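# Carry tube rack through self-closing doors onto desk

## Task

Move the tube rack from the counter, through the self-closing doors, onto the desk. At the end the rack must stand upright on the desk with each tube seated all the way down in a hole, and both doors must be closed. The task fails if the rack or any tube touches the floor, or if any robot tips over or is left leaning. Any number of the robots may be used. Finish by releasing the rack and moving the robots away from it.

## Robot and tools

Robots: three identical Hello Robot Stretch 4 units named r1, r2 and r3. Each has an omni-wheel base, a mast with a lift, an arm that telescopes forward, a wrist with yaw, pitch and roll joints, and a two-finger gripper. Each is about 1.6 m tall, and its base rim reaches at most 0.23 m from its base origin. Cameras per robot: rN_head_camera, rN_head_left_camera, rN_head_right_camera and rN_wrist_camera. A gust may sometimes nudge a loose object.

Frames: each robot reports in its own base frame. The origin is on the floor under the base centre, with x forward, y left and z up. hand_pose is a point between the open fingertips, in that frame. Its printed value may be slightly off. The odometry frame is the base frame as it was when the scene began. Robots do not share frames, so only images, lidar_m and wrist_depth_mm tell where one robot is relative to another.

Tools:
- execute_actions(actions, cameras): actions is a list holding one action, or an empty list to just read state and images. The action is an object keyed by robot name. Each robot's entry can hold:
  - base: one relative move from the base's last reported position. {translate_m} drives forward (+) or back, -2 to 2 m. {strafe_m} moves sideways, left +, -2 to 2 m. {rotate_rad} turns in place, counter-clockwise +, -3.2 to 3.2 rad.
  - joints: absolute targets by name. lift_m is 0 to 1.2 m. arm_m is 0 to 0.55 m. wrist_yaw_rad is -1.134 to 4.276; 0 points forward, + is left, 3.14 is folded back, and above 3.4 the arm may block it. wrist_pitch_rad is -1.117 to 4.259; 0 is level and 1.57 points down. wrist_roll_rad is -1.117 to 4.259; + turns clockwise as seen from behind. gripper_m is the fingertip gap in metres, -0.038 to 0.141; below 0 the tips squeeze each other.
  - pace: "slow", "default", "fast" or "max". Base speed is 0.1, 0.3, 0.4 or 0.6 m/s and turning is 1, 2, 3 or 4 rad/s. A raised lift lowers these caps.
  - contact_limits: {arm_m: 0 to 0.75}, the push force allowed before the arm halts. The default is 0.5.
  - end_of_arm: "enable_torque", sent on its own, revives wrist or gripper motors that shut off.
  All motions start together. One action lasts at most 15 s. A joint target outside its range is clipped and reported. An unknown key or any other bad value rejects the whole call. Joints or robots left out may keep pushing toward earlier targets. cameras lists which images come back; null or ["all"] returns all, and [] returns none. The pictures line gives the order of the images.
- wait(seconds 0 to 10): commands nothing new and returns state and images.
- zoom_image(camera, region [x0,y0,x1,y1] in pixels, at most 504x504): gives a closer look at that camera's latest full image.
- read_manual: licence text only.
- finished_scene(scene): ends the scene and reports success. It cannot be undone.

Results: base_status and joint_status say how each motion ended. "done" for the base only means the wheels turned the commanded amount, even if they slipped. "off_target" means it stopped short and may still push. "contact_stop_at_<key>" means it hit something; the part holds, but lift, arm or wheels go slack, so a loaded lift may sink and the base may roll. "limit_stop_at_tilt" means the lean is over 6 degrees and the lift, arm and wheels stop taking commands. "limit_stop_at_own_body" means the robot was about to hit itself; this can happen with pitch below -0.2 plus roll below -0.4 or above 4. "torque_fault" means a wrist motor went limp; send enable_torque. After a stop, later calls in the same reply are skipped. on_its_own lists what happened without a command; "held at" there means the target being held. base_odometry counts wheel turns only. If turned_by_wheels and turned_by_imu differ by more than about 0.1 rad, there was a collision or slip. base_tilt is in degrees, forward and right positive, with a fixed bias of up to 1.5 degrees. motor_effort is in percent, with the peak in brackets; it is noisy. A clear change in the gripper reading suggests a firm grasp, and a loaded level gripper shifts the wrist_pitch effort. Wheel effort is positive for a right turn. lidar_m has 12 distances in 30-degree sectors, counter-clockwise from straight ahead (4th left, 7th behind, 10th right). It covers heights from about 0.15 m to robot height. "-" means nothing was seen or something is closer than 0.25 m. It misses clear objects and thin legs. wrist_depth_mm is a 7x7 grid of depths in mm, 100 to 2000.

Gripping: command a gap smaller than the object. A smaller value squeezes harder and pulls the object in. Neither the reading nor "done" proves a grasp. If the fingertips get stuck on a surface, raise the lift. To unfold at the start, send lift_m 0.4 together with wrist_yaw_rad 0.

Avoid: robots pressing against each other. Once bases touch, even millimetres more is a hard press that fails the run, and no reading reports contact. For shared carries, note that robots travel differently, by up to about 3 cm per metre, which can strain the grasp and tip a robot. Do not drive or turn with more than 1 kg held while arm_m is above 0.2, especially at fast paces. Avoid steady high pushes, and avoid a level gripper holding over about 2 kg. Avoid drops, slams and hard hits, and keep the rack and tubes off the floor. Motion time matters, so keep moves efficient.

Each tool is called as name(argument=value, ...), one argument or row to a line, values as JSON.

## Session

execute_actions(
  actions=[],
)

Scene clock: 0.00 s.
r1.base_odometry: x=+0.000 y=+0.000 heading=+0.000 (m, m, rad; r1's odometry frame)
r1.turned_by_wheels: +0.000 (rad since the last result)
r1.turned_by_imu: +0.000 (rad since the last result)
r1.base_tilt: forward=+0.3 right=-0.3 (deg)
r1.lidar_m: 1.72 1.24 2.79 2.09 1.90 1.67 1.17 1.11 1.14 1.27 1.21 1.27
r1.base_status: not commanded
r1.joint_positions: lift_m=+0.280 arm_m=-0.002 wrist_yaw_rad=+3.170 wrist_pitch_rad=+0.000 wrist_roll_rad=-0.002 gripper_m=+0.057
r1.joint_status: not commanded
r1.motor_effort: lift_m=+17 arm_m=+0 wrist_yaw_rad=+1 wrist_pitch_rad=-5 wrist_roll_rad=+1 gripper_m=-2 wheel_0=+0 wheel_1=+0 wheel_2=+0 (%)
r1.hand_pose: x=-0.1224 y=+0.0791 z=+0.4579 quat_wxyz=(-0.014, +0.000, -0.001, +1.000) (m; r1's base frame)
r1.wrist_depth_mm: - - 133 1397 1576 1863 1661 / - 107 133 1397 1661 1863 1576 / - 114 135 1430 1618 1863 1618 / 138 136 221 1430 1618 1863 1661 / 215 1118 1205 1397 1661 1808 1618 / 215 1098 194 1397 193 1464 1430 / 215 976 1060 - 1078 976 1060
r2.base_odometry: x=+0.000 y=+0.000 heading=+0.000 (m, m, rad; r2's odometry frame)
r2.turned_by_wheels: +0.000 (rad since the last result)
r2.turned_by_imu: +0.000 (rad since the last result)
r2.base_tilt: forward=+0.0 right=-0.2 (deg)
r2.lidar_m: 2.11 2.02 2.07 1.61 1.58 1.36 1.05 1.04 1.12 1.69 2.48 2.67
r2.base_status: not commanded
r2.joint_positions: lift_m=+0.196 arm_m=+0.003 wrist_yaw_rad=+3.077 wrist_pitch_rad=-0.002 wrist_roll_rad=-0.003 gripper_m=+0.057
r2.joint_status: not commanded
r2.motor_effort: lift_m=+19 arm_m=+0 wrist_yaw_rad=+0 wrist_pitch_rad=-5 wrist_roll_rad=-1 gripper_m=-1 wheel_0=+0 wheel_1=+0 wheel_2=+0 (%)
r2.hand_pose: x=-0.1088 y=+0.1058 z=+0.3751 quat_wxyz=(+0.032, +0.001, -0.001, +0.999) (m; r2's base frame)
r2.wrist_depth_mm: - 138 1182 1336 1537 1756 1983 / - 127 1182 1366 1499 1756 1921 / - 128 195 1336 1537 1808 1983 / 122 139 1182 1336 1576 1808 1983 / 991 1078 1160 1308 1537 1756 1983 / 960 1078 202 1281 203 1281 1255 / 878 831 878 - 878 809 891
r3.base_odometry: x=+0.000 y=+0.000 heading=+0.000 (m, m, rad; r3's odometry frame)
r3.turned_by_wheels: +0.000 (rad since the last result)
r3.turned_by_imu: +0.000 (rad since the last result)
r3.base_tilt: forward=-0.7 right=+0.0 (deg)
r3.lidar_m: 1.99 1.96 2.18 1.28 1.23 1.49 1.16 1.15 1.26 1.91 1.36 1.51
r3.base_status: not commanded
r3.joint_positions: lift_m=+0.213 arm_m=-0.002 wrist_yaw_rad=+3.175 wrist_pitch_rad=+0.015 wrist_roll_rad=+0.002 gripper_m=+0.057
r3.joint_status: not commanded
r3.motor_effort: lift_m=+20 arm_m=+0 wrist_yaw_rad=+0 wrist_pitch_rad=-6 wrist_roll_rad=-2 gripper_m=-3 wheel_0=+0 wheel_1=+0 wheel_2=+0 (%)
r3.hand_pose: x=-0.1222 y=+0.0778 z=+0.3868 quat_wxyz=(-0.017, -0.008, +0.001, +1.000) (m; r3's base frame)
r3.wrist_depth_mm: - 140 140 1397 1537 1661 1756 / - - 139 1366 1499 1661 1808 / - 107 139 1397 1464 1661 1808 / - 121 143 1366 1464 1618 1808 / 192 1160 1255 1366 1499 1618 1808 / 211 1182 206 1366 194 1464 1397 / 209 1008 960 111 991 891 991
pictures: r1_head_camera, r1_head_left_camera, r1_head_right_camera, r1_wrist_camera, r2_head_camera, r2_head_left_camera, r2_head_right_camera, r2_wrist_camera, r3_head_camera, r3_head_left_camera, r3_head_right_camera, r3_wrist_camera
Images, in order (width x height): r1_head_camera 420x560, r1_head_left_camera 420x672, r1_head_right_camera 420x672, r1_wrist_camera 616x392, r2_head_camera 420x560, r2_head_left_camera 420x672, r2_head_right_camera 420x672, r2_wrist_camera 616x392, r3_head_camera 420x560, r3_head_left_camera 420x672, r3_head_right_camera 420x672, r3_wrist_camera 616x392.

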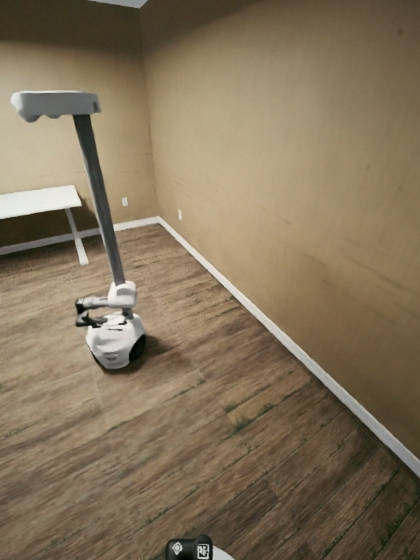

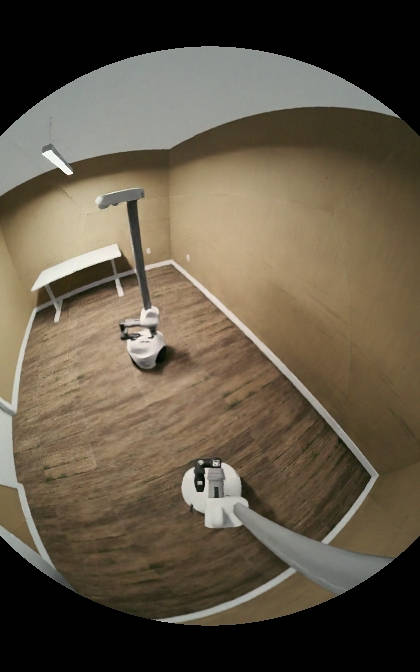

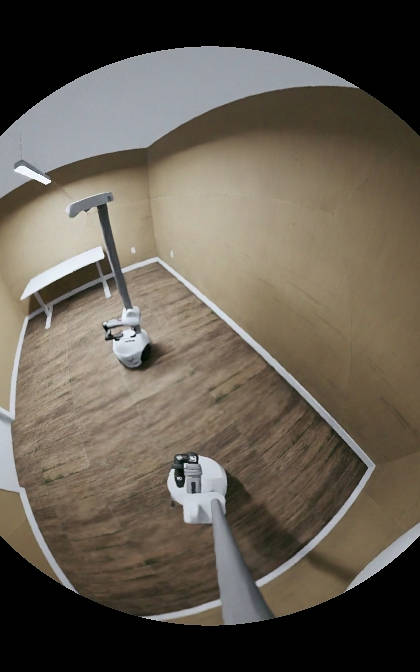

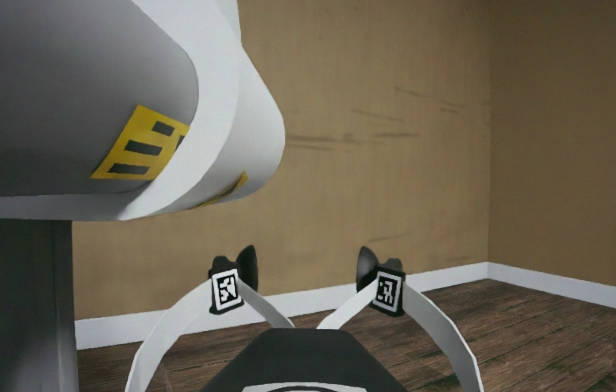

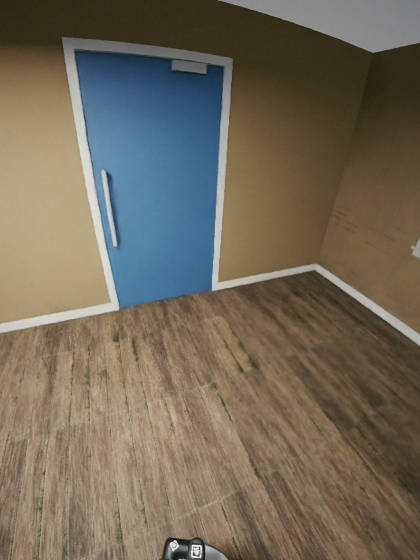

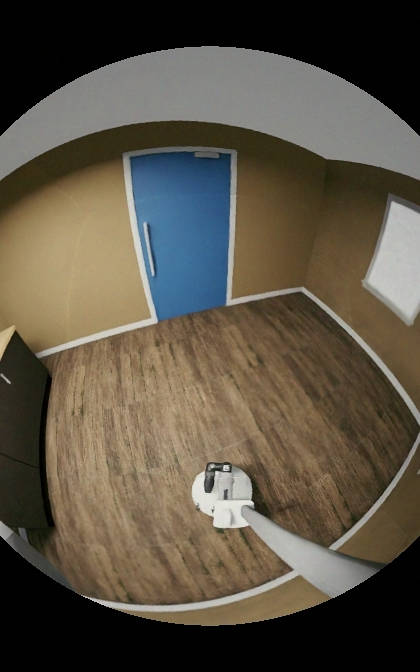

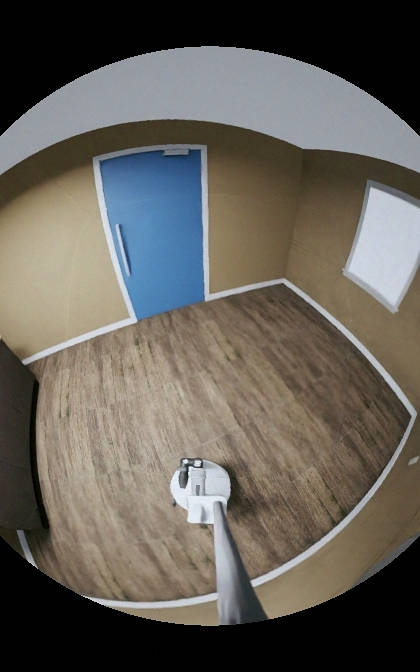

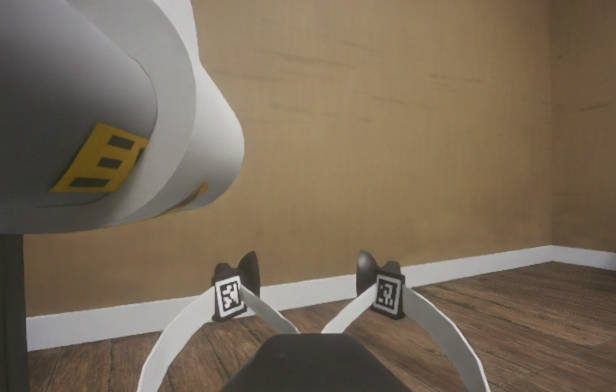

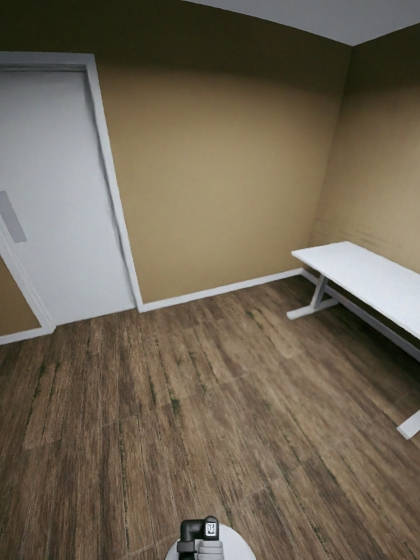

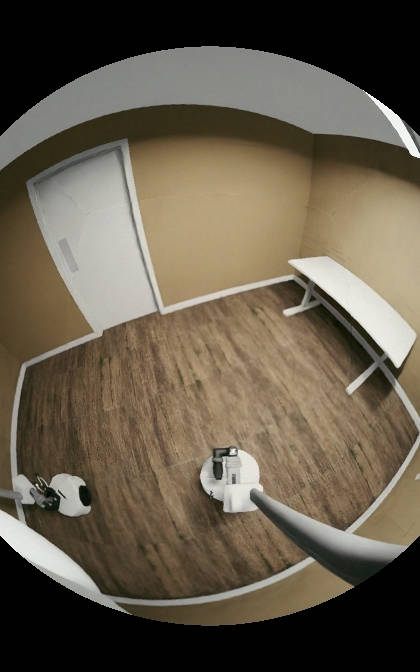

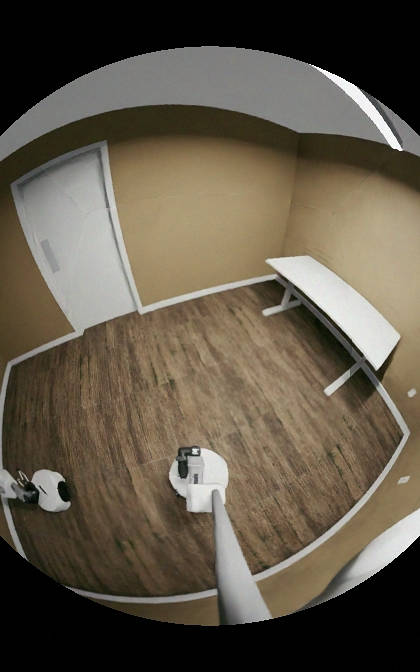

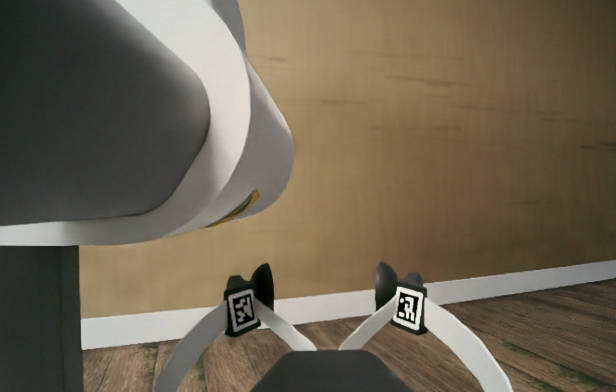

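execute_actions(
  actions=[
    {"r1":{"base":{"rotate_rad":2.05},"pace":"fast"},"r2":{"base":{"rotate_rad":1.9},"joints":{"lift_m":0.9,"wrist_yaw_rad":0},"pace":"fast"},"r3":{"base":{"rotate_rad":0.33},"pace":"fast"}},
  ],
  cameras=["r1_head_camera","r2_head_camera","r2_wrist_camera","r3_head_camera","r3_head_left_camera"],
)

Scene clock: 9.40 s.
r1.base_odometry: x=+0.000 y=+0.000 heading=+2.049 (m, m, rad; r1's odometry frame)
r1.turned_by_wheels: +2.049 (rad since the last result)
r1.turned_by_imu: +2.059 (rad since the last result)
r1.base_tilt: forward=+0.2 right=-0.3 (deg)
r1.lidar_m: 1.89 1.76 1.19 1.10 1.12 1.32 1.22 1.26 1.61 1.23 2.87 2.12
r1.base_status: done
r1.joint_positions: lift_m=+0.280 arm_m=-0.002 wrist_yaw_rad=+3.170 wrist_pitch_rad=+0.000 wrist_roll_rad=-0.002 gripper_m=+0.057
r1.joint_status: not commanded
r1.motor_effort: lift_m=+18(18) arm_m=+0(0) wrist_yaw_rad=+1(2) wrist_pitch_rad=-5(6) wrist_roll_rad=+2(0) gripper_m=-4(3) wheel_0=-3(11) wheel_1=-3(10) wheel_2=-2(14) (%)
r1.hand_pose: x=-0.1224 y=+0.0791 z=+0.4579 quat_wxyz=(-0.014, +0.000, -0.001, +1.000) (m; r1's base frame)
r1.wrist_depth_mm: - - 134 1308 1308 1336 1366 / - 107 134 1336 1336 1336 1336 / - 114 135 1308 1336 1366 1397 / 138 136 222 1336 1336 1366 1366 / 214 1308 1281 1336 1336 1336 1336 / 215 1308 193 1336 193 1336 1281 / 214 960 1060 - 1078 960 1042
r2.base_odometry: x=+0.000 y=+0.000 heading=+1.900 (m, m, rad; r2's odometry frame)
r2.turned_by_wheels: +1.900 (rad since the last result)
r2.turned_by_imu: +1.890 (rad since the last result)
r2.base_tilt: forward=+0.0 right=-0.2 (deg)
r2.lidar_m: 1.57 1.62 1.12 1.04 1.07 1.40 2.50 2.57 2.24 2.02 2.11 1.72
r2.base_status: done
r2.joint_positions: lift_m=+0.900 arm_m=+0.003 wrist_yaw_rad=+0.000 wrist_pitch_rad=-0.002 wrist_roll_rad=-0.003 gripper_m=+0.057
r2.joint_status: all done
r2.motor_effort: lift_m=+21(22) arm_m=+0(0) wrist_yaw_rad=-3(9) wrist_pitch_rad=-4(5) wrist_roll_rad=-1(0) gripper_m=+0(4) wheel_0=-1(8) wheel_1=+0(8) wheel_2=+0(9) (%)
r2.hand_pose: x=+0.4620 y=-0.0873 z=+1.0785 quat_wxyz=(+1.000, -0.001, -0.001, +0.000) (m; r2's base frame)
r2.wrist_depth_mm: 1863 1921 1983 - - - - / 1756 1921 1983 - - - - / 1756 1983 1983 - - - - / 1708 1983 1983 - - - - / 1756 1983 1499 1397 1430 1464 1499 / 1756 1983 202 1397 203 1430 1499 / 1756 1983 1397 - 1430 1430 1464
r3.base_odometry: x=+0.000 y=+0.000 heading=+0.330 (m, m, rad; r3's odometry frame)
r3.turned_by_wheels: +0.330 (rad since the last result)
r3.turned_by_imu: +0.332 (rad since the last result)
r3.base_tilt: forward=-0.7 right=+0.0 (deg)
r3.lidar_m: 1.94 2.11 2.66 1.24 1.73 1.21 1.14 1.17 1.55 1.36 1.42 1.84
r3.base_status: done
r3.joint_positions: lift_m=+0.213 arm_m=-0.002 wrist_yaw_rad=+3.175 wrist_pitch_rad=+0.015 wrist_roll_rad=+0.002 gripper_m=+0.057
r3.joint_status: not commanded
r3.motor_effort: lift_m=+19(20) arm_m=+0(0) wrist_yaw_rad=+1(2) wrist_pitch_rad=-5(6) wrist_roll_rad=-3(3) gripper_m=-2(2) wheel_0=-1(6) wheel_1=+0(8) wheel_2=+0(7) (%)
r3.hand_pose: x=-0.1222 y=+0.0778 z=+0.3868 quat_wxyz=(-0.017, -0.008, +0.001, +1.000) (m; r3's base frame)
r3.wrist_depth_mm: - 140 140 1281 1281 1281 1281 / - - 138 1281 1281 1281 1255 / - 107 138 1281 1281 1281 1281 / - 121 143 1308 1255 1281 1281 / 192 1281 1308 1281 1281 1281 1255 / 211 1281 205 1281 193 1255 1255 / 209 1025 931 111 991 904 976
pictures: r1_head_camera, r2_head_camera, r2_wrist_camera, r3_head_camera, r3_head_left_camera
Images, in order (width x height): r1_head_camera 420x560, r2_head_camera 420x560, r2_wrist_camera 616x392, r3_head_camera 420x560, r3_head_left_camera 420x672.

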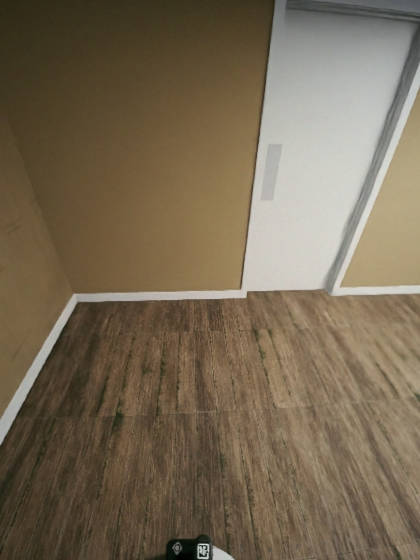

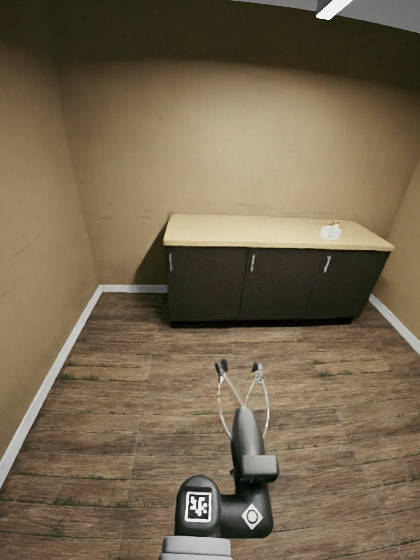

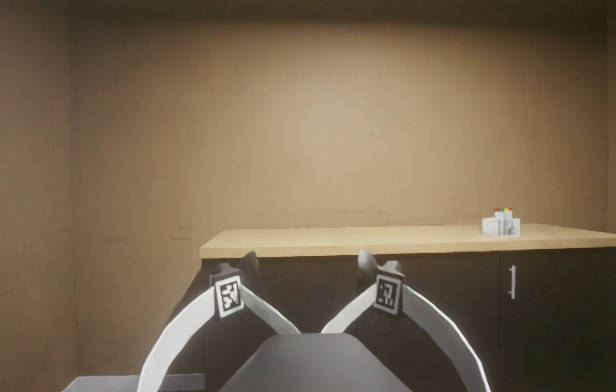

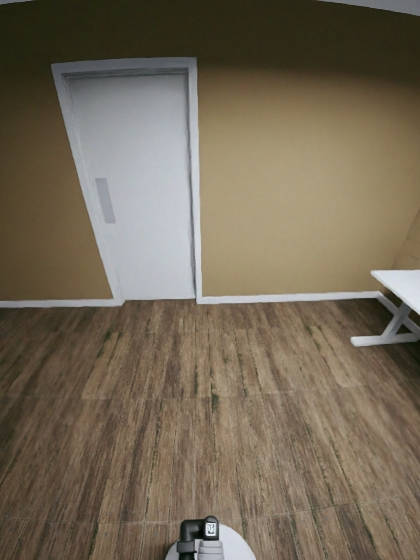

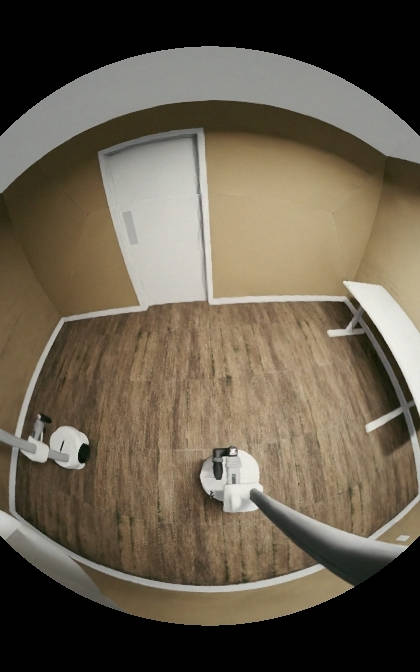

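execute_actions(
  actions=[
    {"r2":{"base":{"strafe_m":-0.95},"pace":"max"},"r3":{"base":{"translate_m":1.2},"pace":"max"}},
  ],
  cameras=[],
)

execute_actions(
  actions=[
    {"r2":{"base":{"translate_m":0.75},"pace":"max"},"r3":{"base":{"strafe_m":0.6},"pace":"max"}},
  ],
  cameras=["r2_head_camera","r2_wrist_camera","r3_head_camera"],
)

Scene clock: 34.07 s.
r1.base_odometry: x=+0.000 y=+0.000 heading=+2.049 (m, m, rad; r1's odometry frame)
r1.turned_by_wheels: +0.000 (rad since the last result)
r1.turned_by_imu: -0.003 (rad since the last result)
r1.base_tilt: forward=+0.3 right=-0.3 (deg)
r1.lidar_m: 1.88 1.77 1.19 1.11 1.13 1.31 1.22 1.25 1.62 2.82 1.67 1.70
r1.base_status: not commanded
r1.joint_positions: lift_m=+0.280 arm_m=-0.002 wrist_yaw_rad=+3.170 wrist_pitch_rad=+0.000 wrist_roll_rad=-0.002 gripper_m=+0.057
r1.joint_status: not commanded
r1.motor_effort: lift_m=+18(18) arm_m=+0(0) wrist_yaw_rad=+2(1) wrist_pitch_rad=-5(6) wrist_roll_rad=+0(1) gripper_m=-2(2) wheel_0=-3(3) wheel_1=-3(3) wheel_2=-2(2) (%)
r1.hand_pose: x=-0.1224 y=+0.0791 z=+0.4579 quat_wxyz=(-0.014, +0.000, -0.001, +1.000) (m; r1's base frame)
r1.wrist_depth_mm: - - 133 1308 1308 1336 1366 / - 107 134 1308 1336 1336 1366 / - 114 135 1336 1336 1336 1397 / 138 136 221 1308 1336 1366 1366 / 215 1308 1308 1336 1336 1336 1366 / 214 1308 194 1308 193 1366 1281 / 213 960 1060 - 1078 960 1060
r2.base_odometry: x=+0.899 y=+0.307 heading=+1.900 (m, m, rad; r2's odometry frame)
r2.turned_by_wheels: +0.000 (rad since the last result)
r2.turned_by_imu: -0.001 (rad since the last result)
r2.base_tilt: forward=+0.0 right=-0.2 (deg)
r2.lidar_m: 1.63 1.69 2.14 1.99 2.05 2.61 2.42 1.77 1.23 1.07 1.16 1.51
r2.base_status: done
r2.joint_positions: lift_m=+0.900 arm_m=+0.003 wrist_yaw_rad=+0.000 wrist_pitch_rad=-0.002 wrist_roll_rad=-0.003 gripper_m=+0.057
r2.joint_status: not commanded
r2.motor_effort: lift_m=+21(21) arm_m=-1(0) wrist_yaw_rad=-2(3) wrist_pitch_rad=-5(4) wrist_roll_rad=+1(1) gripper_m=-2(2) wheel_0=-3(8) wheel_1=+1(12) wheel_2=-1(1) (%)
r2.hand_pose: x=+0.4620 y=-0.0874 z=+1.0785 quat_wxyz=(+1.000, -0.001, -0.001, +0.000) (m; r2's base frame)
r2.wrist_depth_mm: - - - - - 1756 1308 / 1983 - - - - 1808 1281 / - - - - - 1863 1308 / - - - - - 1863 1308 / 1366 1430 1430 1464 1499 1808 1308 / 1397 1430 201 1499 202 1756 1308 / 1397 1430 1430 - - 1618 1336
r3.base_odometry: x=+1.135 y=+0.389 heading=+0.330 (m, m, rad; r3's odometry frame)
r3.turned_by_wheels: +0.000 (rad since the last result)
r3.turned_by_imu: +0.003 (rad since the last result)
r3.base_tilt: forward=-0.7 right=-0.1 (deg)
r3.lidar_m: 0.76 0.84 1.17 2.50 1.67 1.78 2.35 2.43 1.38 1.30 1.19 0.82
r3.base_status: done
r3.joint_positions: lift_m=+0.213 arm_m=-0.002 wrist_yaw_rad=+3.175 wrist_pitch_rad=+0.015 wrist_roll_rad=+0.002 gripper_m=+0.057
r3.joint_status: not commanded
r3.motor_effort: lift_m=+20(20) arm_m=+0(0) wrist_yaw_rad=+2(1) wrist_pitch_rad=-4(5) wrist_roll_rad=-2(3) gripper_m=-3(4) wheel_0=-2(7) wheel_1=-2(9) wheel_2=-1(13) (%)
r3.hand_pose: x=-0.1222 y=+0.0778 z=+0.3868 quat_wxyz=(-0.017, -0.008, +0.001, +1.000) (m; r3's base frame)
r3.wrist_depth_mm: - 140 140 - - - - / - - 138 - - - - / - 107 138 - - - - / - 121 143 - - - - / 193 - - - - - - / 211 1537 206 1537 194 1499 1397 / 209 1025 946 111 991 904 1008
pictures: none
No camera images: the call's "cameras" was empty. Leave "cameras" out to get every camera's image.

Scene clock: 37.47 s.
r1.base_odometry: x=+0.000 y=+0.000 heading=+2.049 (m, m, rad; r1's odometry frame)
r1.turned_by_wheels: +0.000 (rad since the last result)
r1.turned_by_imu: -0.001 (rad since the last result)
r1.base_tilt: forward=+0.3 right=-0.2 (deg)
r1.lidar_m: 1.88 1.75 1.20 1.11 1.13 1.31 1.23 1.26 1.62 2.82 2.89 1.24
r1.base_status: not commanded
r1.joint_positions: lift_m=+0.280 arm_m=-0.002 wrist_yaw_rad=+3.170 wrist_pitch_rad=+0.000 wrist_roll_rad=-0.002 gripper_m=+0.057
r1.joint_status: not commanded
r1.motor_effort: lift_m=+18(18) arm_m=+0(0) wrist_yaw_rad=+0(0) wrist_pitch_rad=-5(5) wrist_roll_rad=+1(1) gripper_m=-2(2) wheel_0=-3(3) wheel_1=-3(3) wheel_2=-2(2) (%)
r1.hand_pose: x=-0.1224 y=+0.0791 z=+0.4579 quat_wxyz=(-0.014, +0.000, -0.001, +1.000) (m; r1's base frame)
r1.wrist_depth_mm: - - 133 1308 1366 1308 1366 / - 107 134 1336 1308 1308 1366 / - 114 135 1336 1336 1336 1366 / 138 136 222 1336 1308 1336 1366 / 214 1281 1336 1336 1366 1366 1366 / 215 1308 194 1336 192 1336 1281 / 213 960 1060 - 1078 960 1042
r2.base_odometry: x=+0.657 y=+1.017 heading=+1.900 (m, m, rad; r2's odometry frame)
r2.turned_by_wheels: +0.000 (rad since the last result)
r2.turned_by_imu: +0.000 (rad since the last result)
r2.base_tilt: forward=+0.0 right=-0.2 (deg)
r2.lidar_m: 0.89 0.93 1.23 2.04 2.11 2.71 3.19 1.70 1.15 1.07 1.08 0.99
r2.base_status: done
r2.joint_positions: lift_m=+0.900 arm_m=+0.003 wrist_yaw_rad=+0.000 wrist_pitch_rad=-0.002 wrist_roll_rad=-0.003 gripper_m=+0.057
r2.joint_status: not commanded
r2.motor_effort: lift_m=+21(21) arm_m=-1(0) wrist_yaw_rad=-2(1) wrist_pitch_rad=-5(5) wrist_roll_rad=-1(1) gripper_m=+1(1) wheel_0=+0(6) wheel_1=+1(6) wheel_2=+2(11) (%)
r2.hand_pose: x=+0.4620 y=-0.0874 z=+1.0785 quat_wxyz=(+1.000, -0.001, -0.001, +0.000) (m; r2's base frame)
r2.wrist_depth_mm: 1229 1308 1281 1308 1366 1397 1255 / 1255 1281 1308 1336 1366 1397 1205 / 1281 1281 1308 1366 1366 1397 1229 / 1281 1281 1308 1366 1336 1397 1229 / 1281 1255 1098 1255 1229 1397 1229 / 683 707 201 723 202 759 1229 / 699 707 723 - 750 768 1255
r3.base_odometry: x=+0.941 y=+0.957 heading=+0.329 (m, m, rad; r3's odometry frame)
r3.turned_by_wheels: +0.000 (rad since the last result)
r3.turned_by_imu: +0.002 (rad since the last result)
r3.base_tilt: forward=-0.7 right=+0.0 (deg)
r3.lidar_m: 0.81 0.83 1.01 2.04 2.10 1.25 2.39 2.44 2.03 1.90 1.13 0.85
r3.base_status: done
r3.joint_positions: lift_m=+0.213 arm_m=-0.002 wrist_yaw_rad=+3.175 wrist_pitch_rad=+0.015 wrist_roll_rad=+0.002 gripper_m=+0.057
r3.joint_status: not commanded
r3.motor_effort: lift_m=+20(20) arm_m=+0(0) wrist_yaw_rad=+1(3) wrist_pitch_rad=-5(6) wrist_roll_rad=-4(1) gripper_m=-4(2) wheel_0=-1(13) wheel_1=+0(10) wheel_2=+0(1) (%)
r3.hand_pose: x=-0.1222 y=+0.0778 z=+0.3868 quat_wxyz=(-0.017, -0.008, +0.001, +1.000) (m; r3's base frame)
r3.wrist_depth_mm: - 140 140 - - - - / - - 138 - - - - / - 107 138 - - - - / - 121 143 - - - - / 191 - - - - - - / 211 1576 206 1537 194 1308 1078 / 209 1025 946 111 991 904 991
pictures: r2_head_camera, r2_wrist_camera, r3_head_camera
Images, in order (width x height): r2_head_camera 420x560, r2_wrist_camera 616x392, r3_head_camera 420x560.

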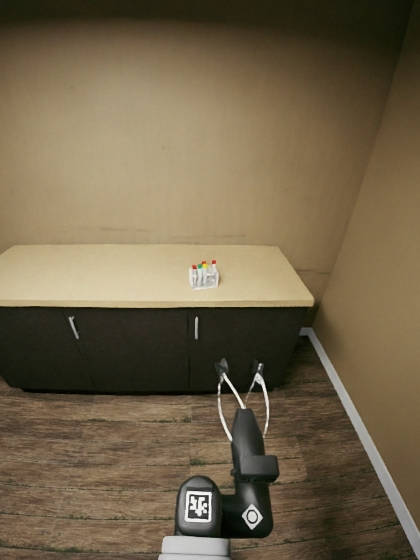

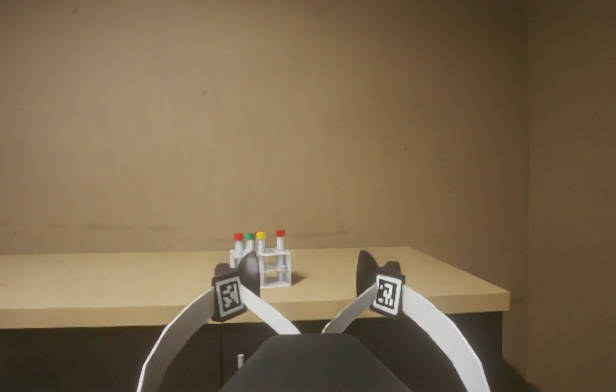

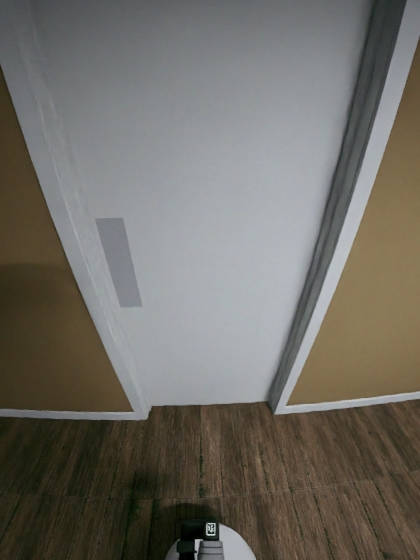

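zoom_image(
  camera="r2_head_camera",
  region=[160, 240, 250, 310],
)

zoom_image(
  camera="r2_wrist_camera",
  region=[200, 215, 320, 300],
)

Region (160, 240, 250, 310) of r2_head_camera's 420x560 image, scaled by 5.600, with more detail than that image has.

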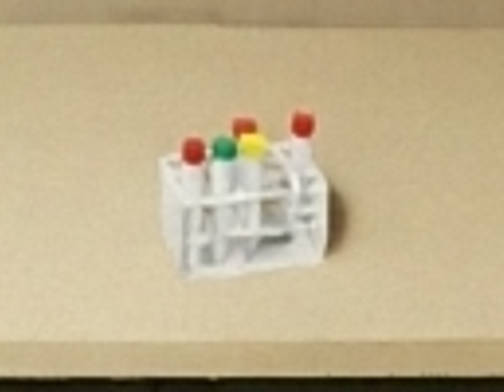

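Region (200, 215, 320, 300) of r2_wrist_camera's 616x392 image, scaled by 4.200; it fills the top 357 rows of this view, and the rest is white.

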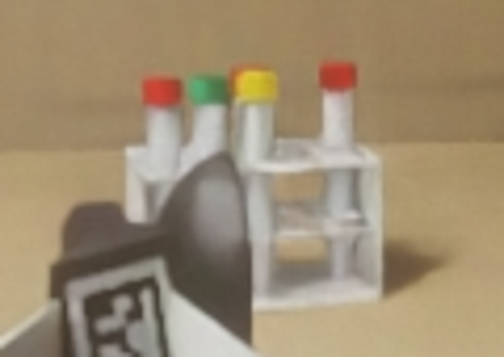

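execute_actions(
  actions=[
    {"r1":{"base":{"strafe_m":-0.65},"joints":{"lift_m":0.2},"pace":"max"},"r2":{"base":{"rotate_rad":0.2},"joints":{"gripper_m":0.141,"lift_m":0.82},"pace":"fast"},"r3":{"base":{"translate_m":0.52},"pace":"fast"}},
  ],
  cameras=[],
)

execute_actions(
  actions=[
    {"r2":{"base":{"strafe_m":-0.115},"joints":{"arm_m":0.2},"pace":"fast"},"r3":{"base":{"translate_m":0.4},"pace":"slow"}},
  ],
  cameras=["r1_head_camera","r2_head_camera","r2_wrist_camera","r3_head_camera","r3_head_left_camera"],
)

Scene clock: 58.70 s.
r1.base_odometry: x=+0.577 y=+0.299 heading=+2.049 (m, m, rad; r1's odometry frame)
r1.turned_by_wheels: +0.000 (rad since the last result)
r1.turned_by_imu: -0.004 (rad since the last result)
r1.base_tilt: forward=+0.3 right=-0.4 (deg)
r1.lidar_m: 1.53 1.98 1.88 1.76 1.79 1.27 1.17 1.19 1.54 2.16 2.21 2.08
r1.base_status: done
r1.joint_positions: lift_m=+0.200 arm_m=-0.002 wrist_yaw_rad=+3.170 wrist_pitch_rad=+0.000 wrist_roll_rad=-0.002 gripper_m=+0.057
r1.joint_status: all done
r1.motor_effort: lift_m=+17(17) arm_m=+0(0) wrist_yaw_rad=+1(1) wrist_pitch_rad=-6(7) wrist_roll_rad=-2(1) gripper_m=-3(2) wheel_0=-3(15) wheel_1=+2(14) wheel_2=-1(4) (%)
r1.hand_pose: x=-0.1224 y=+0.0791 z=+0.3784 quat_wxyz=(-0.014, +0.000, -0.001, +1.000) (m; r1's base frame)
r1.wrist_depth_mm: - - 133 1281 1281 1281 1281 / - 107 134 1255 1255 1308 1308 / - 114 135 1255 1281 1281 1308 / 138 136 222 1281 1281 1308 1308 / 214 1255 1255 1308 1281 1308 1308 / 215 1205 194 1229 193 1255 1255 / 214 809 891 - 917 820 878
r2.base_odometry: x=+0.657 y=+1.017 heading=+2.099 (m, m, rad; r2's odometry frame)
r2.turned_by_wheels: +0.200 (rad since the last result)
r2.turned_by_imu: +0.200 (rad since the last result)
r2.base_tilt: forward=+0.0 right=-0.2 (deg)
r2.lidar_m: 0.91 0.99 1.49 2.05 2.24 3.24 2.98 1.39 1.06 1.07 1.16 0.94
r2.base_status: done
r2.joint_positions: lift_m=+0.820 arm_m=+0.003 wrist_yaw_rad=+0.000 wrist_pitch_rad=-0.001 wrist_roll_rad=-0.003 gripper_m=+0.141
r2.joint_status: all done
r2.motor_effort: lift_m=+17(22) arm_m=+0(0) wrist_yaw_rad=-2(2) wrist_pitch_rad=-5(4) wrist_roll_rad=-1(1) gripper_m=+3(6) wheel_0=-2(6) wheel_1=-2(6) wheel_2=+0(7) (%)
r2.hand_pose: x=+0.4620 y=-0.0874 z=+0.9988 quat_wxyz=(+1.000, -0.001, -0.001, +0.000) (m; r2's base frame)
r2.wrist_depth_mm: 1464 1430 1366 1308 1281 1229 1205 / 1464 1430 1366 1336 1308 1255 1229 / 1499 1430 1366 1308 1308 1281 1205 / 1499 1430 1397 1366 1308 1255 1229 / 820 809 809 768 778 768 759 / 788 768 732 707 691 676 654 / 788 750 741 - 691 683 661
r3.base_odometry: x=+1.433 y=+1.125 heading=+0.329 (m, m, rad; r3's odometry frame)
r3.turned_by_wheels: +0.000 (rad since the last result)
r3.turned_by_imu: +0.001 (rad since the last result)
r3.base_tilt: forward=-0.8 right=+0.1 (deg)
r3.lidar_m: 0.30 0.30 0.41 0.74 2.12 2.82 1.52 2.99 2.03 1.11 0.46 0.31
r3.base_status: done
r3.joint_positions: lift_m=+0.213 arm_m=-0.002 wrist_yaw_rad=+3.175 wrist_pitch_rad=+0.015 wrist_roll_rad=+0.002 gripper_m=+0.057
r3.joint_status: not commanded
r3.motor_effort: lift_m=+20(20) arm_m=+0(0) wrist_yaw_rad=+1(2) wrist_pitch_rad=-5(5) wrist_roll_rad=-3(2) gripper_m=+0(0) wheel_0=-2(7) wheel_1=-1(5) wheel_2=-1(11) (%)
r3.hand_pose: x=-0.1222 y=+0.0778 z=+0.3868 quat_wxyz=(-0.017, -0.008, +0.001, +1.000) (m; r3's base frame)
r3.wrist_depth_mm: - 140 139 - - - - / - - 138 - - - - / - 107 138 - - - - / - 121 143 - - - - / 192 - - - - - - / 211 1537 205 1499 194 1464 1430 / 209 1008 946 111 991 904 991
pictures: none
No camera images: the call's "cameras" was empty. Leave "cameras" out to get every camera's image.

Scene clock: 64.00 s.
r1.base_odometry: x=+0.577 y=+0.299 heading=+2.049 (m, m, rad; r1's odometry frame)
r1.turned_by_wheels: +0.000 (rad since the last result)
r1.turned_by_imu: -0.002 (rad since the last result)
r1.base_tilt: forward=+0.3 right=-0.3 (deg)
r1.lidar_m: 1.93 1.98 1.89 1.76 1.82 1.28 1.16 1.19 1.56 2.17 2.23 2.07
r1.base_status: not commanded
r1.joint_positions: lift_m=+0.200 arm_m=-0.002 wrist_yaw_rad=+3.170 wrist_pitch_rad=+0.000 wrist_roll_rad=-0.002 gripper_m=+0.057
r1.joint_status: not commanded
r1.motor_effort: lift_m=+17(17) arm_m=+0(0) wrist_yaw_rad=+0(0) wrist_pitch_rad=-5(5) wrist_roll_rad=-1(1) gripper_m=-3(3) wheel_0=-3(3) wheel_1=+2(2) wheel_2=-1(1) (%)
r1.hand_pose: x=-0.1224 y=+0.0791 z=+0.3784 quat_wxyz=(-0.014, +0.000, -0.001, +1.000) (m; r1's base frame)
r1.wrist_depth_mm: - - 134 1229 1281 1281 1281 / - 107 134 1255 1308 1281 1308 / - 114 135 1281 1281 1308 1281 / 138 136 222 1281 1281 1308 1308 / 215 1229 1255 1281 1308 1308 1336 / 214 1205 195 1281 193 1255 1229 / 214 809 904 - 904 809 891
r2.base_odometry: x=+0.756 y=+1.075 heading=+2.099 (m, m, rad; r2's odometry frame)
r2.turned_by_wheels: +0.000 (rad since the last result)
r2.turned_by_imu: +0.001 (rad since the last result)
r2.base_tilt: forward=+0.0 right=-0.3 (deg)
r2.lidar_m: 0.88 0.97 1.48 2.16 2.36 3.25 2.62 1.14 0.98 0.94 1.05 0.90
r2.base_status: done
r2.joint_positions: lift_m=+0.820 arm_m=+0.199 wrist_yaw_rad=+0.000 wrist_pitch_rad=-0.002 wrist_roll_rad=-0.003 gripper_m=+0.141
r2.joint_status: all done
r2.motor_effort: lift_m=+17(17) arm_m=+6(5) wrist_yaw_rad=-2(1) wrist_pitch_rad=-4(6) wrist_roll_rad=-1(1) gripper_m=+0(1) wheel_0=-2(10) wheel_1=+0(10) wheel_2=+2(1) (%)
r2.hand_pose: x=+0.6584 y=-0.0874 z=+0.9988 quat_wxyz=(+1.000, -0.001, -0.001, +0.000) (m; r2's base frame)
r2.wrist_depth_mm: 1255 1205 1160 1118 1098 1042 1025 / 1255 1182 1160 1118 1098 1060 1042 / 1229 1205 1138 1118 1098 1060 1025 / 1255 1229 1160 1138 1098 1060 1042 / 809 820 788 580 768 750 1025 / 544 521 517 484 469 455 449 / 559 539 525 - 488 477 469
r3.base_odometry: x=+1.811 y=+1.254 heading=+0.328 (m, m, rad; r3's odometry frame)
r3.turned_by_wheels: -0.001 (rad since the last result)
r3.turned_by_imu: +0.006 (rad since the last result)
r3.base_tilt: forward=-0.7 right=+0.1 (deg)
r3.lidar_m: 0.25 0.34 1.11 0.43 0.43 2.83 1.94 2.82 0.43 0.25 0.25 -
r3.base_status: done
r3.joint_positions: lift_m=+0.213 arm_m=-0.002 wrist_yaw_rad=+3.175 wrist_pitch_rad=+0.015 wrist_roll_rad=+0.002 gripper_m=+0.057
r3.joint_status: not commanded
r3.motor_effort: lift_m=+20(20) arm_m=+0(0) wrist_yaw_rad=+2(2) wrist_pitch_rad=-5(5) wrist_roll_rad=-4(2) gripper_m=-2(4) wheel_0=+12(22) wheel_1=-1(17) wheel_2=-20(25) (%)
r3.hand_pose: x=-0.1222 y=+0.0778 z=+0.3868 quat_wxyz=(-0.017, -0.008, +0.001, +1.000) (m; r3's base frame)
r3.wrist_depth_mm: - 140 139 - - - - / - - 139 - - - - / - 107 138 - - - - / - 121 143 - - - - / 192 - - - - - - / 211 1537 205 1499 194 1464 1430 / 210 1025 960 111 976 904 991
pictures: r1_head_camera, r2_head_camera, r2_wrist_camera, r3_head_camera, r3_head_left_camera
Images, in order (width x height): r1_head_camera 420x560, r2_head_camera 420x560, r2_wrist_camera 616x392, r3_head_camera 420x560, r3_head_left_camera 420x672.

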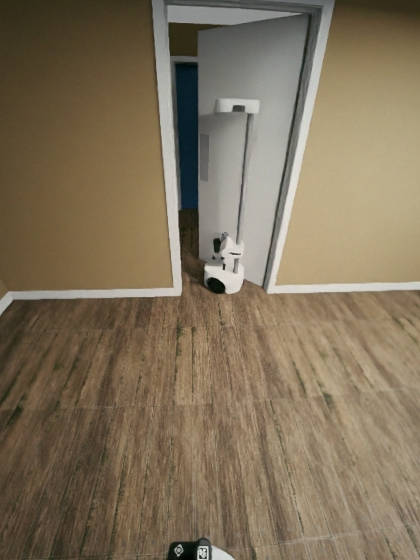

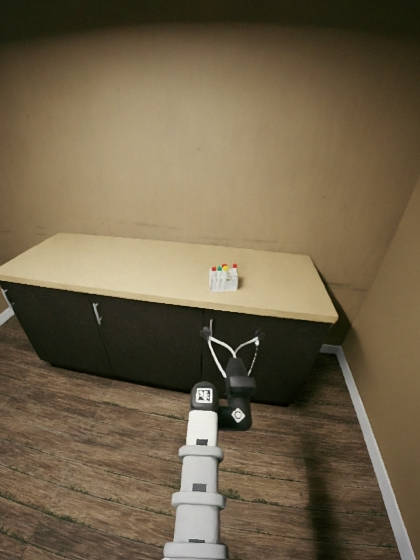

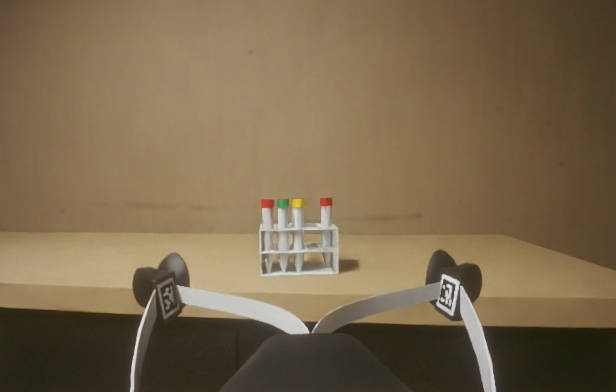

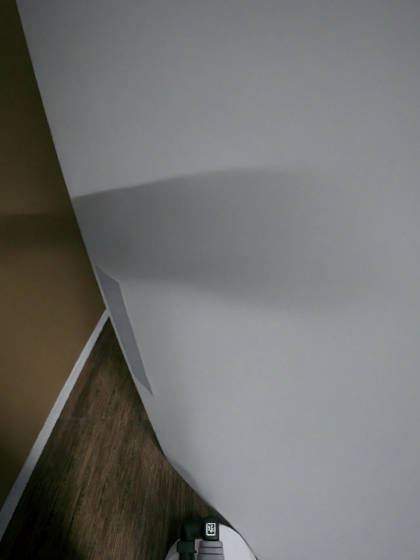

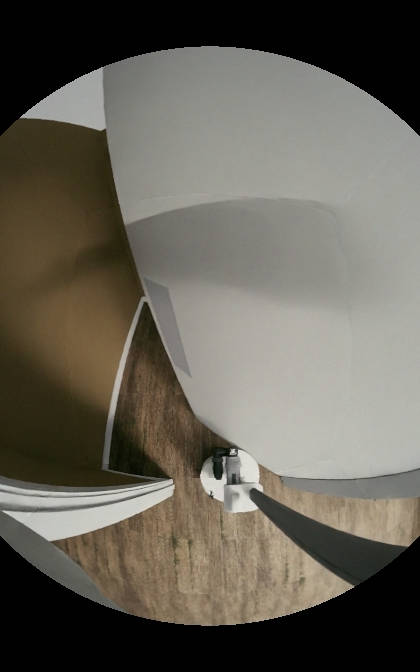

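execute_actions(
  actions=[
    {"r1":{"base":{"translate_m":1.1},"pace":"max"},"r2":{"base":{"strafe_m":0.014},"joints":{"arm_m":0.38,"lift_m":0.79},"pace":"default"},"r3":{"base":{"translate_m":0.6},"pace":"default"}},
  ],
  cameras=["r1_head_camera","r2_wrist_camera","r3_head_camera","r3_head_left_camera"],
)

Scene clock: 89.40 s.
r1.base_odometry: x=+0.070 y=+1.276 heading=+2.049 (m, m, rad; r1's odometry frame)
r1.turned_by_wheels: +0.000 (rad since the last result)
r1.turned_by_imu: -0.008 (rad since the last result)
r1.base_tilt: forward=+0.3 right=-0.4 (deg)
r1.lidar_m: 1.42 0.87 1.14 1.85 1.91 2.41 2.24 2.29 2.24 2.07 1.34 1.07
r1.base_status: done
r1.joint_positions: lift_m=+0.200 arm_m=-0.002 wrist_yaw_rad=+3.170 wrist_pitch_rad=+0.000 wrist_roll_rad=-0.002 gripper_m=+0.057
r1.joint_status: not commanded
r1.motor_effort: lift_m=+17(17) arm_m=+0(1) wrist_yaw_rad=+1(1) wrist_pitch_rad=-6(5) wrist_roll_rad=-1(0) gripper_m=-2(3) wheel_0=+0(12) wheel_1=-1(10) wheel_2=+3(18) (%)
r1.hand_pose: x=-0.1224 y=+0.0791 z=+0.3784 quat_wxyz=(-0.014, +0.000, -0.001, +1.000) (m; r1's base frame)
r1.wrist_depth_mm: - - 134 - - - - / - 107 134 - - - - / - 114 135 - - - - / 138 136 221 - - - - / 214 - - - - - - / 214 1205 195 1255 193 1255 1229 / 214 820 904 - 917 820 878
r2.base_odometry: x=+0.744 y=+1.068 heading=+2.099 (m, m, rad; r2's odometry frame)
r2.turned_by_wheels: +0.000 (rad since the last result)
r2.turned_by_imu: +0.001 (rad since the last result)
r2.base_tilt: forward=+0.0 right=-0.2 (deg)
r2.lidar_m: 0.86 0.99 1.46 2.16 2.30 3.24 2.69 1.24 0.98 0.96 1.04 0.93
r2.base_status: done
r2.joint_positions: lift_m=+0.790 arm_m=+0.379 wrist_yaw_rad=+0.000 wrist_pitch_rad=-0.002 wrist_roll_rad=-0.003 gripper_m=+0.141
r2.joint_status: all done
r2.motor_effort: lift_m=+17(19) arm_m=+6(8) wrist_yaw_rad=-1(0) wrist_pitch_rad=-5(6) wrist_roll_rad=-1(1) gripper_m=+1(0) wheel_0=-2(10) wheel_1=+0(7) wheel_2=+0(0) (%)
r2.hand_pose: x=+0.8384 y=-0.0874 z=+0.9689 quat_wxyz=(+1.000, -0.001, -0.001, +0.000) (m; r2's base frame)
r2.wrist_depth_mm: 1025 991 991 931 917 866 866 / 1025 1008 976 931 904 891 854 / 1042 1025 976 946 931 904 866 / 1042 1008 991 931 931 891 866 / 627 627 627 436 603 597 591 / 336 324 312 332 298 290 320 / 357 345 329 - 297 291 282
r3.base_odometry: x=+2.379 y=+1.448 heading=+0.328 (m, m, rad; r3's odometry frame)
r3.turned_by_wheels: +0.000 (rad since the last result)
r3.turned_by_imu: +0.001 (rad since the last result)
r3.base_tilt: forward=-0.7 right=+0.0 (deg)
r3.lidar_m: 1.64 1.60 1.13 1.08 0.96 0.79 1.44 0.42 0.25 - 0.25 0.25
r3.base_status: done
r3.joint_positions: lift_m=+0.213 arm_m=-0.002 wrist_yaw_rad=+3.175 wrist_pitch_rad=+0.015 wrist_roll_rad=+0.002 gripper_m=+0.057
r3.joint_status: not commanded
r3.motor_effort: lift_m=+20(19) arm_m=+0(0) wrist_yaw_rad=+0(1) wrist_pitch_rad=-4(5) wrist_roll_rad=-1(2) gripper_m=-3(1) wheel_0=+5(22) wheel_1=-4(2) wheel_2=-2(34) (%)
r3.hand_pose: x=-0.1222 y=+0.0778 z=+0.3868 quat_wxyz=(-0.017, -0.008, +0.001, +1.000) (m; r3's base frame)
r3.wrist_depth_mm: - 140 139 - - 831 759 / - - 139 - - 866 759 / - 107 138 - - 866 759 / - 121 142 - - - 750 / 192 759 - - - - 750 / 211 1308 206 1499 194 798 759 / 209 891 946 111 991 750 750
pictures: r1_head_camera, r2_wrist_camera, r3_head_camera, r3_head_left_camera
Images, in order (width x height): r1_head_camera 420x560, r2_wrist_camera 616x392, r3_head_camera 420x560, r3_head_left_camera 420x672.

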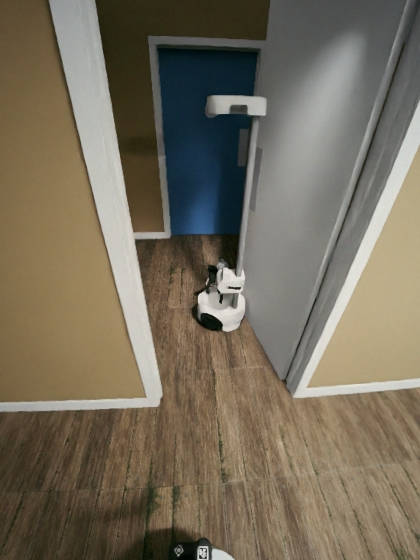

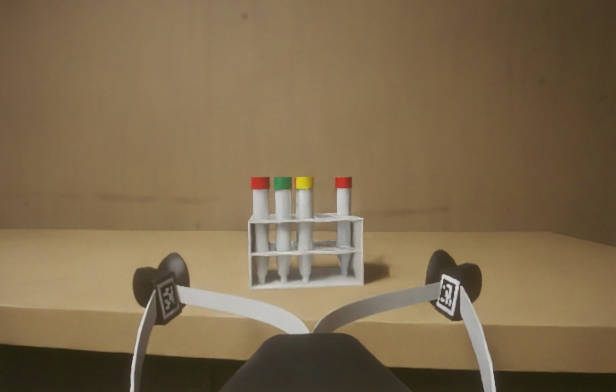

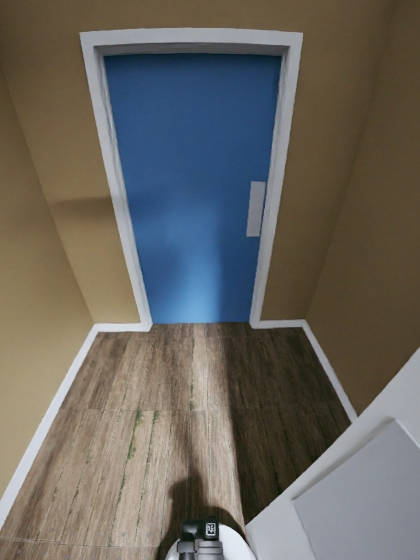

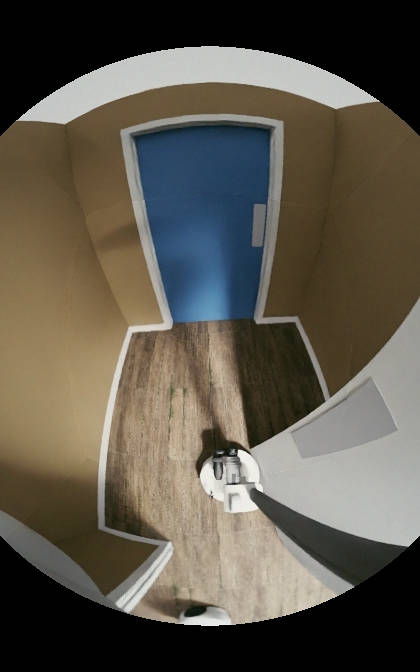

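execute_actions(
  actions=[
    {"r1":{"base":{"translate_m":0.75},"pace":"fast"},"r2":{"joints":{"arm_m":0.5},"pace":"default"}},
  ],
  cameras=["r1_head_camera","r2_wrist_camera"],
)

Scene clock: 107.60 s.
r1.base_odometry: x=-0.275 y=+1.941 heading=+2.050 (m, m, rad; r1's odometry frame)
r1.turned_by_wheels: +0.000 (rad since the last result)
r1.turned_by_imu: -0.005 (rad since the last result)
r1.base_tilt: forward=+0.3 right=-0.4 (deg)
r1.lidar_m: 0.70 1.41 0.31 0.36 1.98 2.54 3.00 3.05 2.20 0.84 0.55 0.63
r1.base_status: done
r1.joint_positions: lift_m=+0.200 arm_m=-0.002 wrist_yaw_rad=+3.170 wrist_pitch_rad=+0.000 wrist_roll_rad=-0.002 gripper_m=+0.057
r1.joint_status: not commanded
r1.motor_effort: lift_m=+17(17) arm_m=+0(0) wrist_yaw_rad=+1(0) wrist_pitch_rad=-6(6) wrist_roll_rad=+1(1) gripper_m=-3(2) wheel_0=+0(8) wheel_1=+3(11) wheel_2=+0(16) (%)
r1.hand_pose: x=-0.1224 y=+0.0791 z=+0.3784 quat_wxyz=(-0.014, +0.000, -0.001, +1.000) (m; r1's base frame)
r1.wrist_depth_mm: - - 133 - - - - / - 107 134 - - - - / - 114 135 - - - - / 138 136 222 - - - - / 214 - - - - - - / 215 1205 194 1281 193 1229 1229 / 214 798 904 - 917 820 878
r2.base_odometry: x=+0.744 y=+1.068 heading=+2.099 (m, m, rad; r2's odometry frame)
r2.turned_by_wheels: +0.000 (rad since the last result)
r2.turned_by_imu: +0.001 (rad since the last result)
r2.base_tilt: forward=+0.1 right=-0.2 (deg)
r2.lidar_m: 0.89 0.97 1.48 2.16 2.34 3.25 2.64 1.26 0.97 0.95 1.05 0.90
r2.base_status: not commanded
r2.joint_positions: lift_m=+0.790 arm_m=+0.499 wrist_yaw_rad=+0.000 wrist_pitch_rad=-0.002 wrist_roll_rad=-0.003 gripper_m=+0.141
r2.joint_status: all done
r2.motor_effort: lift_m=+16(16) arm_m=+6(4) wrist_yaw_rad=-2(0) wrist_pitch_rad=-5(4) wrist_roll_rad=-1(1) gripper_m=+1(1) wheel_0=-2(2) wheel_1=-1(1) wheel_2=+0(0) (%)
r2.hand_pose: x=+0.9584 y=-0.0874 z=+0.9689 quat_wxyz=(+1.000, -0.001, -0.001, +0.000) (m; r2's base frame)
r2.wrist_depth_mm: 904 866 854 820 798 768 759 / 917 878 854 831 798 778 759 / 917 891 842 831 809 778 759 / 904 891 854 315 798 778 759 / 627 634 462 289 455 591 580 / 332 279 273 283 278 274 319 / 224 225 225 - 224 220 225
r3.base_odometry: x=+2.379 y=+1.448 heading=+0.328 (m, m, rad; r3's odometry frame)
r3.turned_by_wheels: +0.000 (rad since the last result)
r3.turned_by_imu: +0.001 (rad since the last result)
r3.base_tilt: forward=-0.7 right=+0.0 (deg)
r3.lidar_m: 1.64 1.63 1.11 1.06 0.95 0.74 0.70 0.43 0.25 - 0.25 0.25
r3.base_status: not commanded
r3.joint_positions: lift_m=+0.213 arm_m=-0.002 wrist_yaw_rad=+3.175 wrist_pitch_rad=+0.015 wrist_roll_rad=+0.002 gripper_m=+0.057
r3.joint_status: not commanded
r3.motor_effort: lift_m=+19(20) arm_m=+0(0) wrist_yaw_rad=+3(1) wrist_pitch_rad=-6(5) wrist_roll_rad=-3(0) gripper_m=+0(4) wheel_0=+6(5) wheel_1=-5(5) wheel_2=-2(2) (%)
r3.hand_pose: x=-0.1222 y=+0.0778 z=+0.3868 quat_wxyz=(-0.017, -0.008, +0.001, +1.000) (m; r3's base frame)
r3.wrist_depth_mm: - 140 140 - - 831 750 / - - 138 - - 866 759 / - 107 138 - - 878 759 / - 121 143 1042 - - 759 / 192 759 - - - - 759 / 211 1308 206 854 193 788 750 / 209 891 960 111 842 741 759
pictures: r1_head_camera, r2_wrist_camera
Images, in order (width x height): r1_head_camera 420x560, r2_wrist_camera 616x392.

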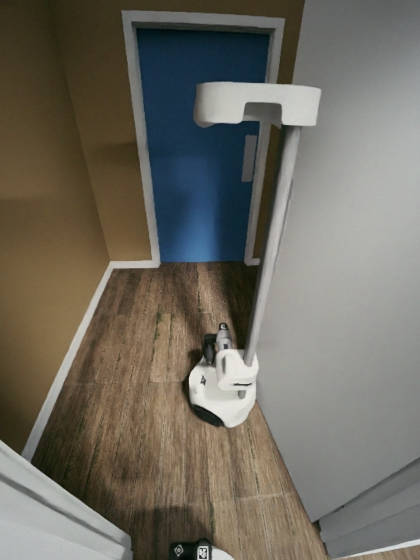

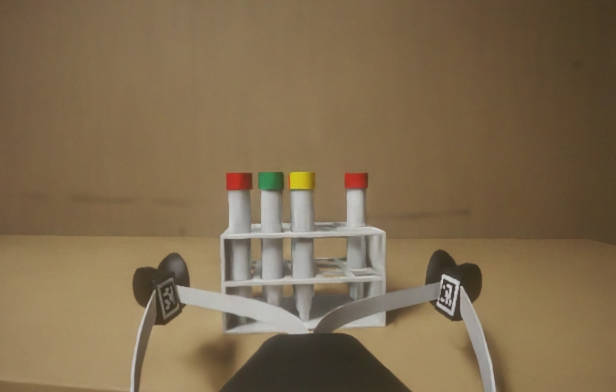

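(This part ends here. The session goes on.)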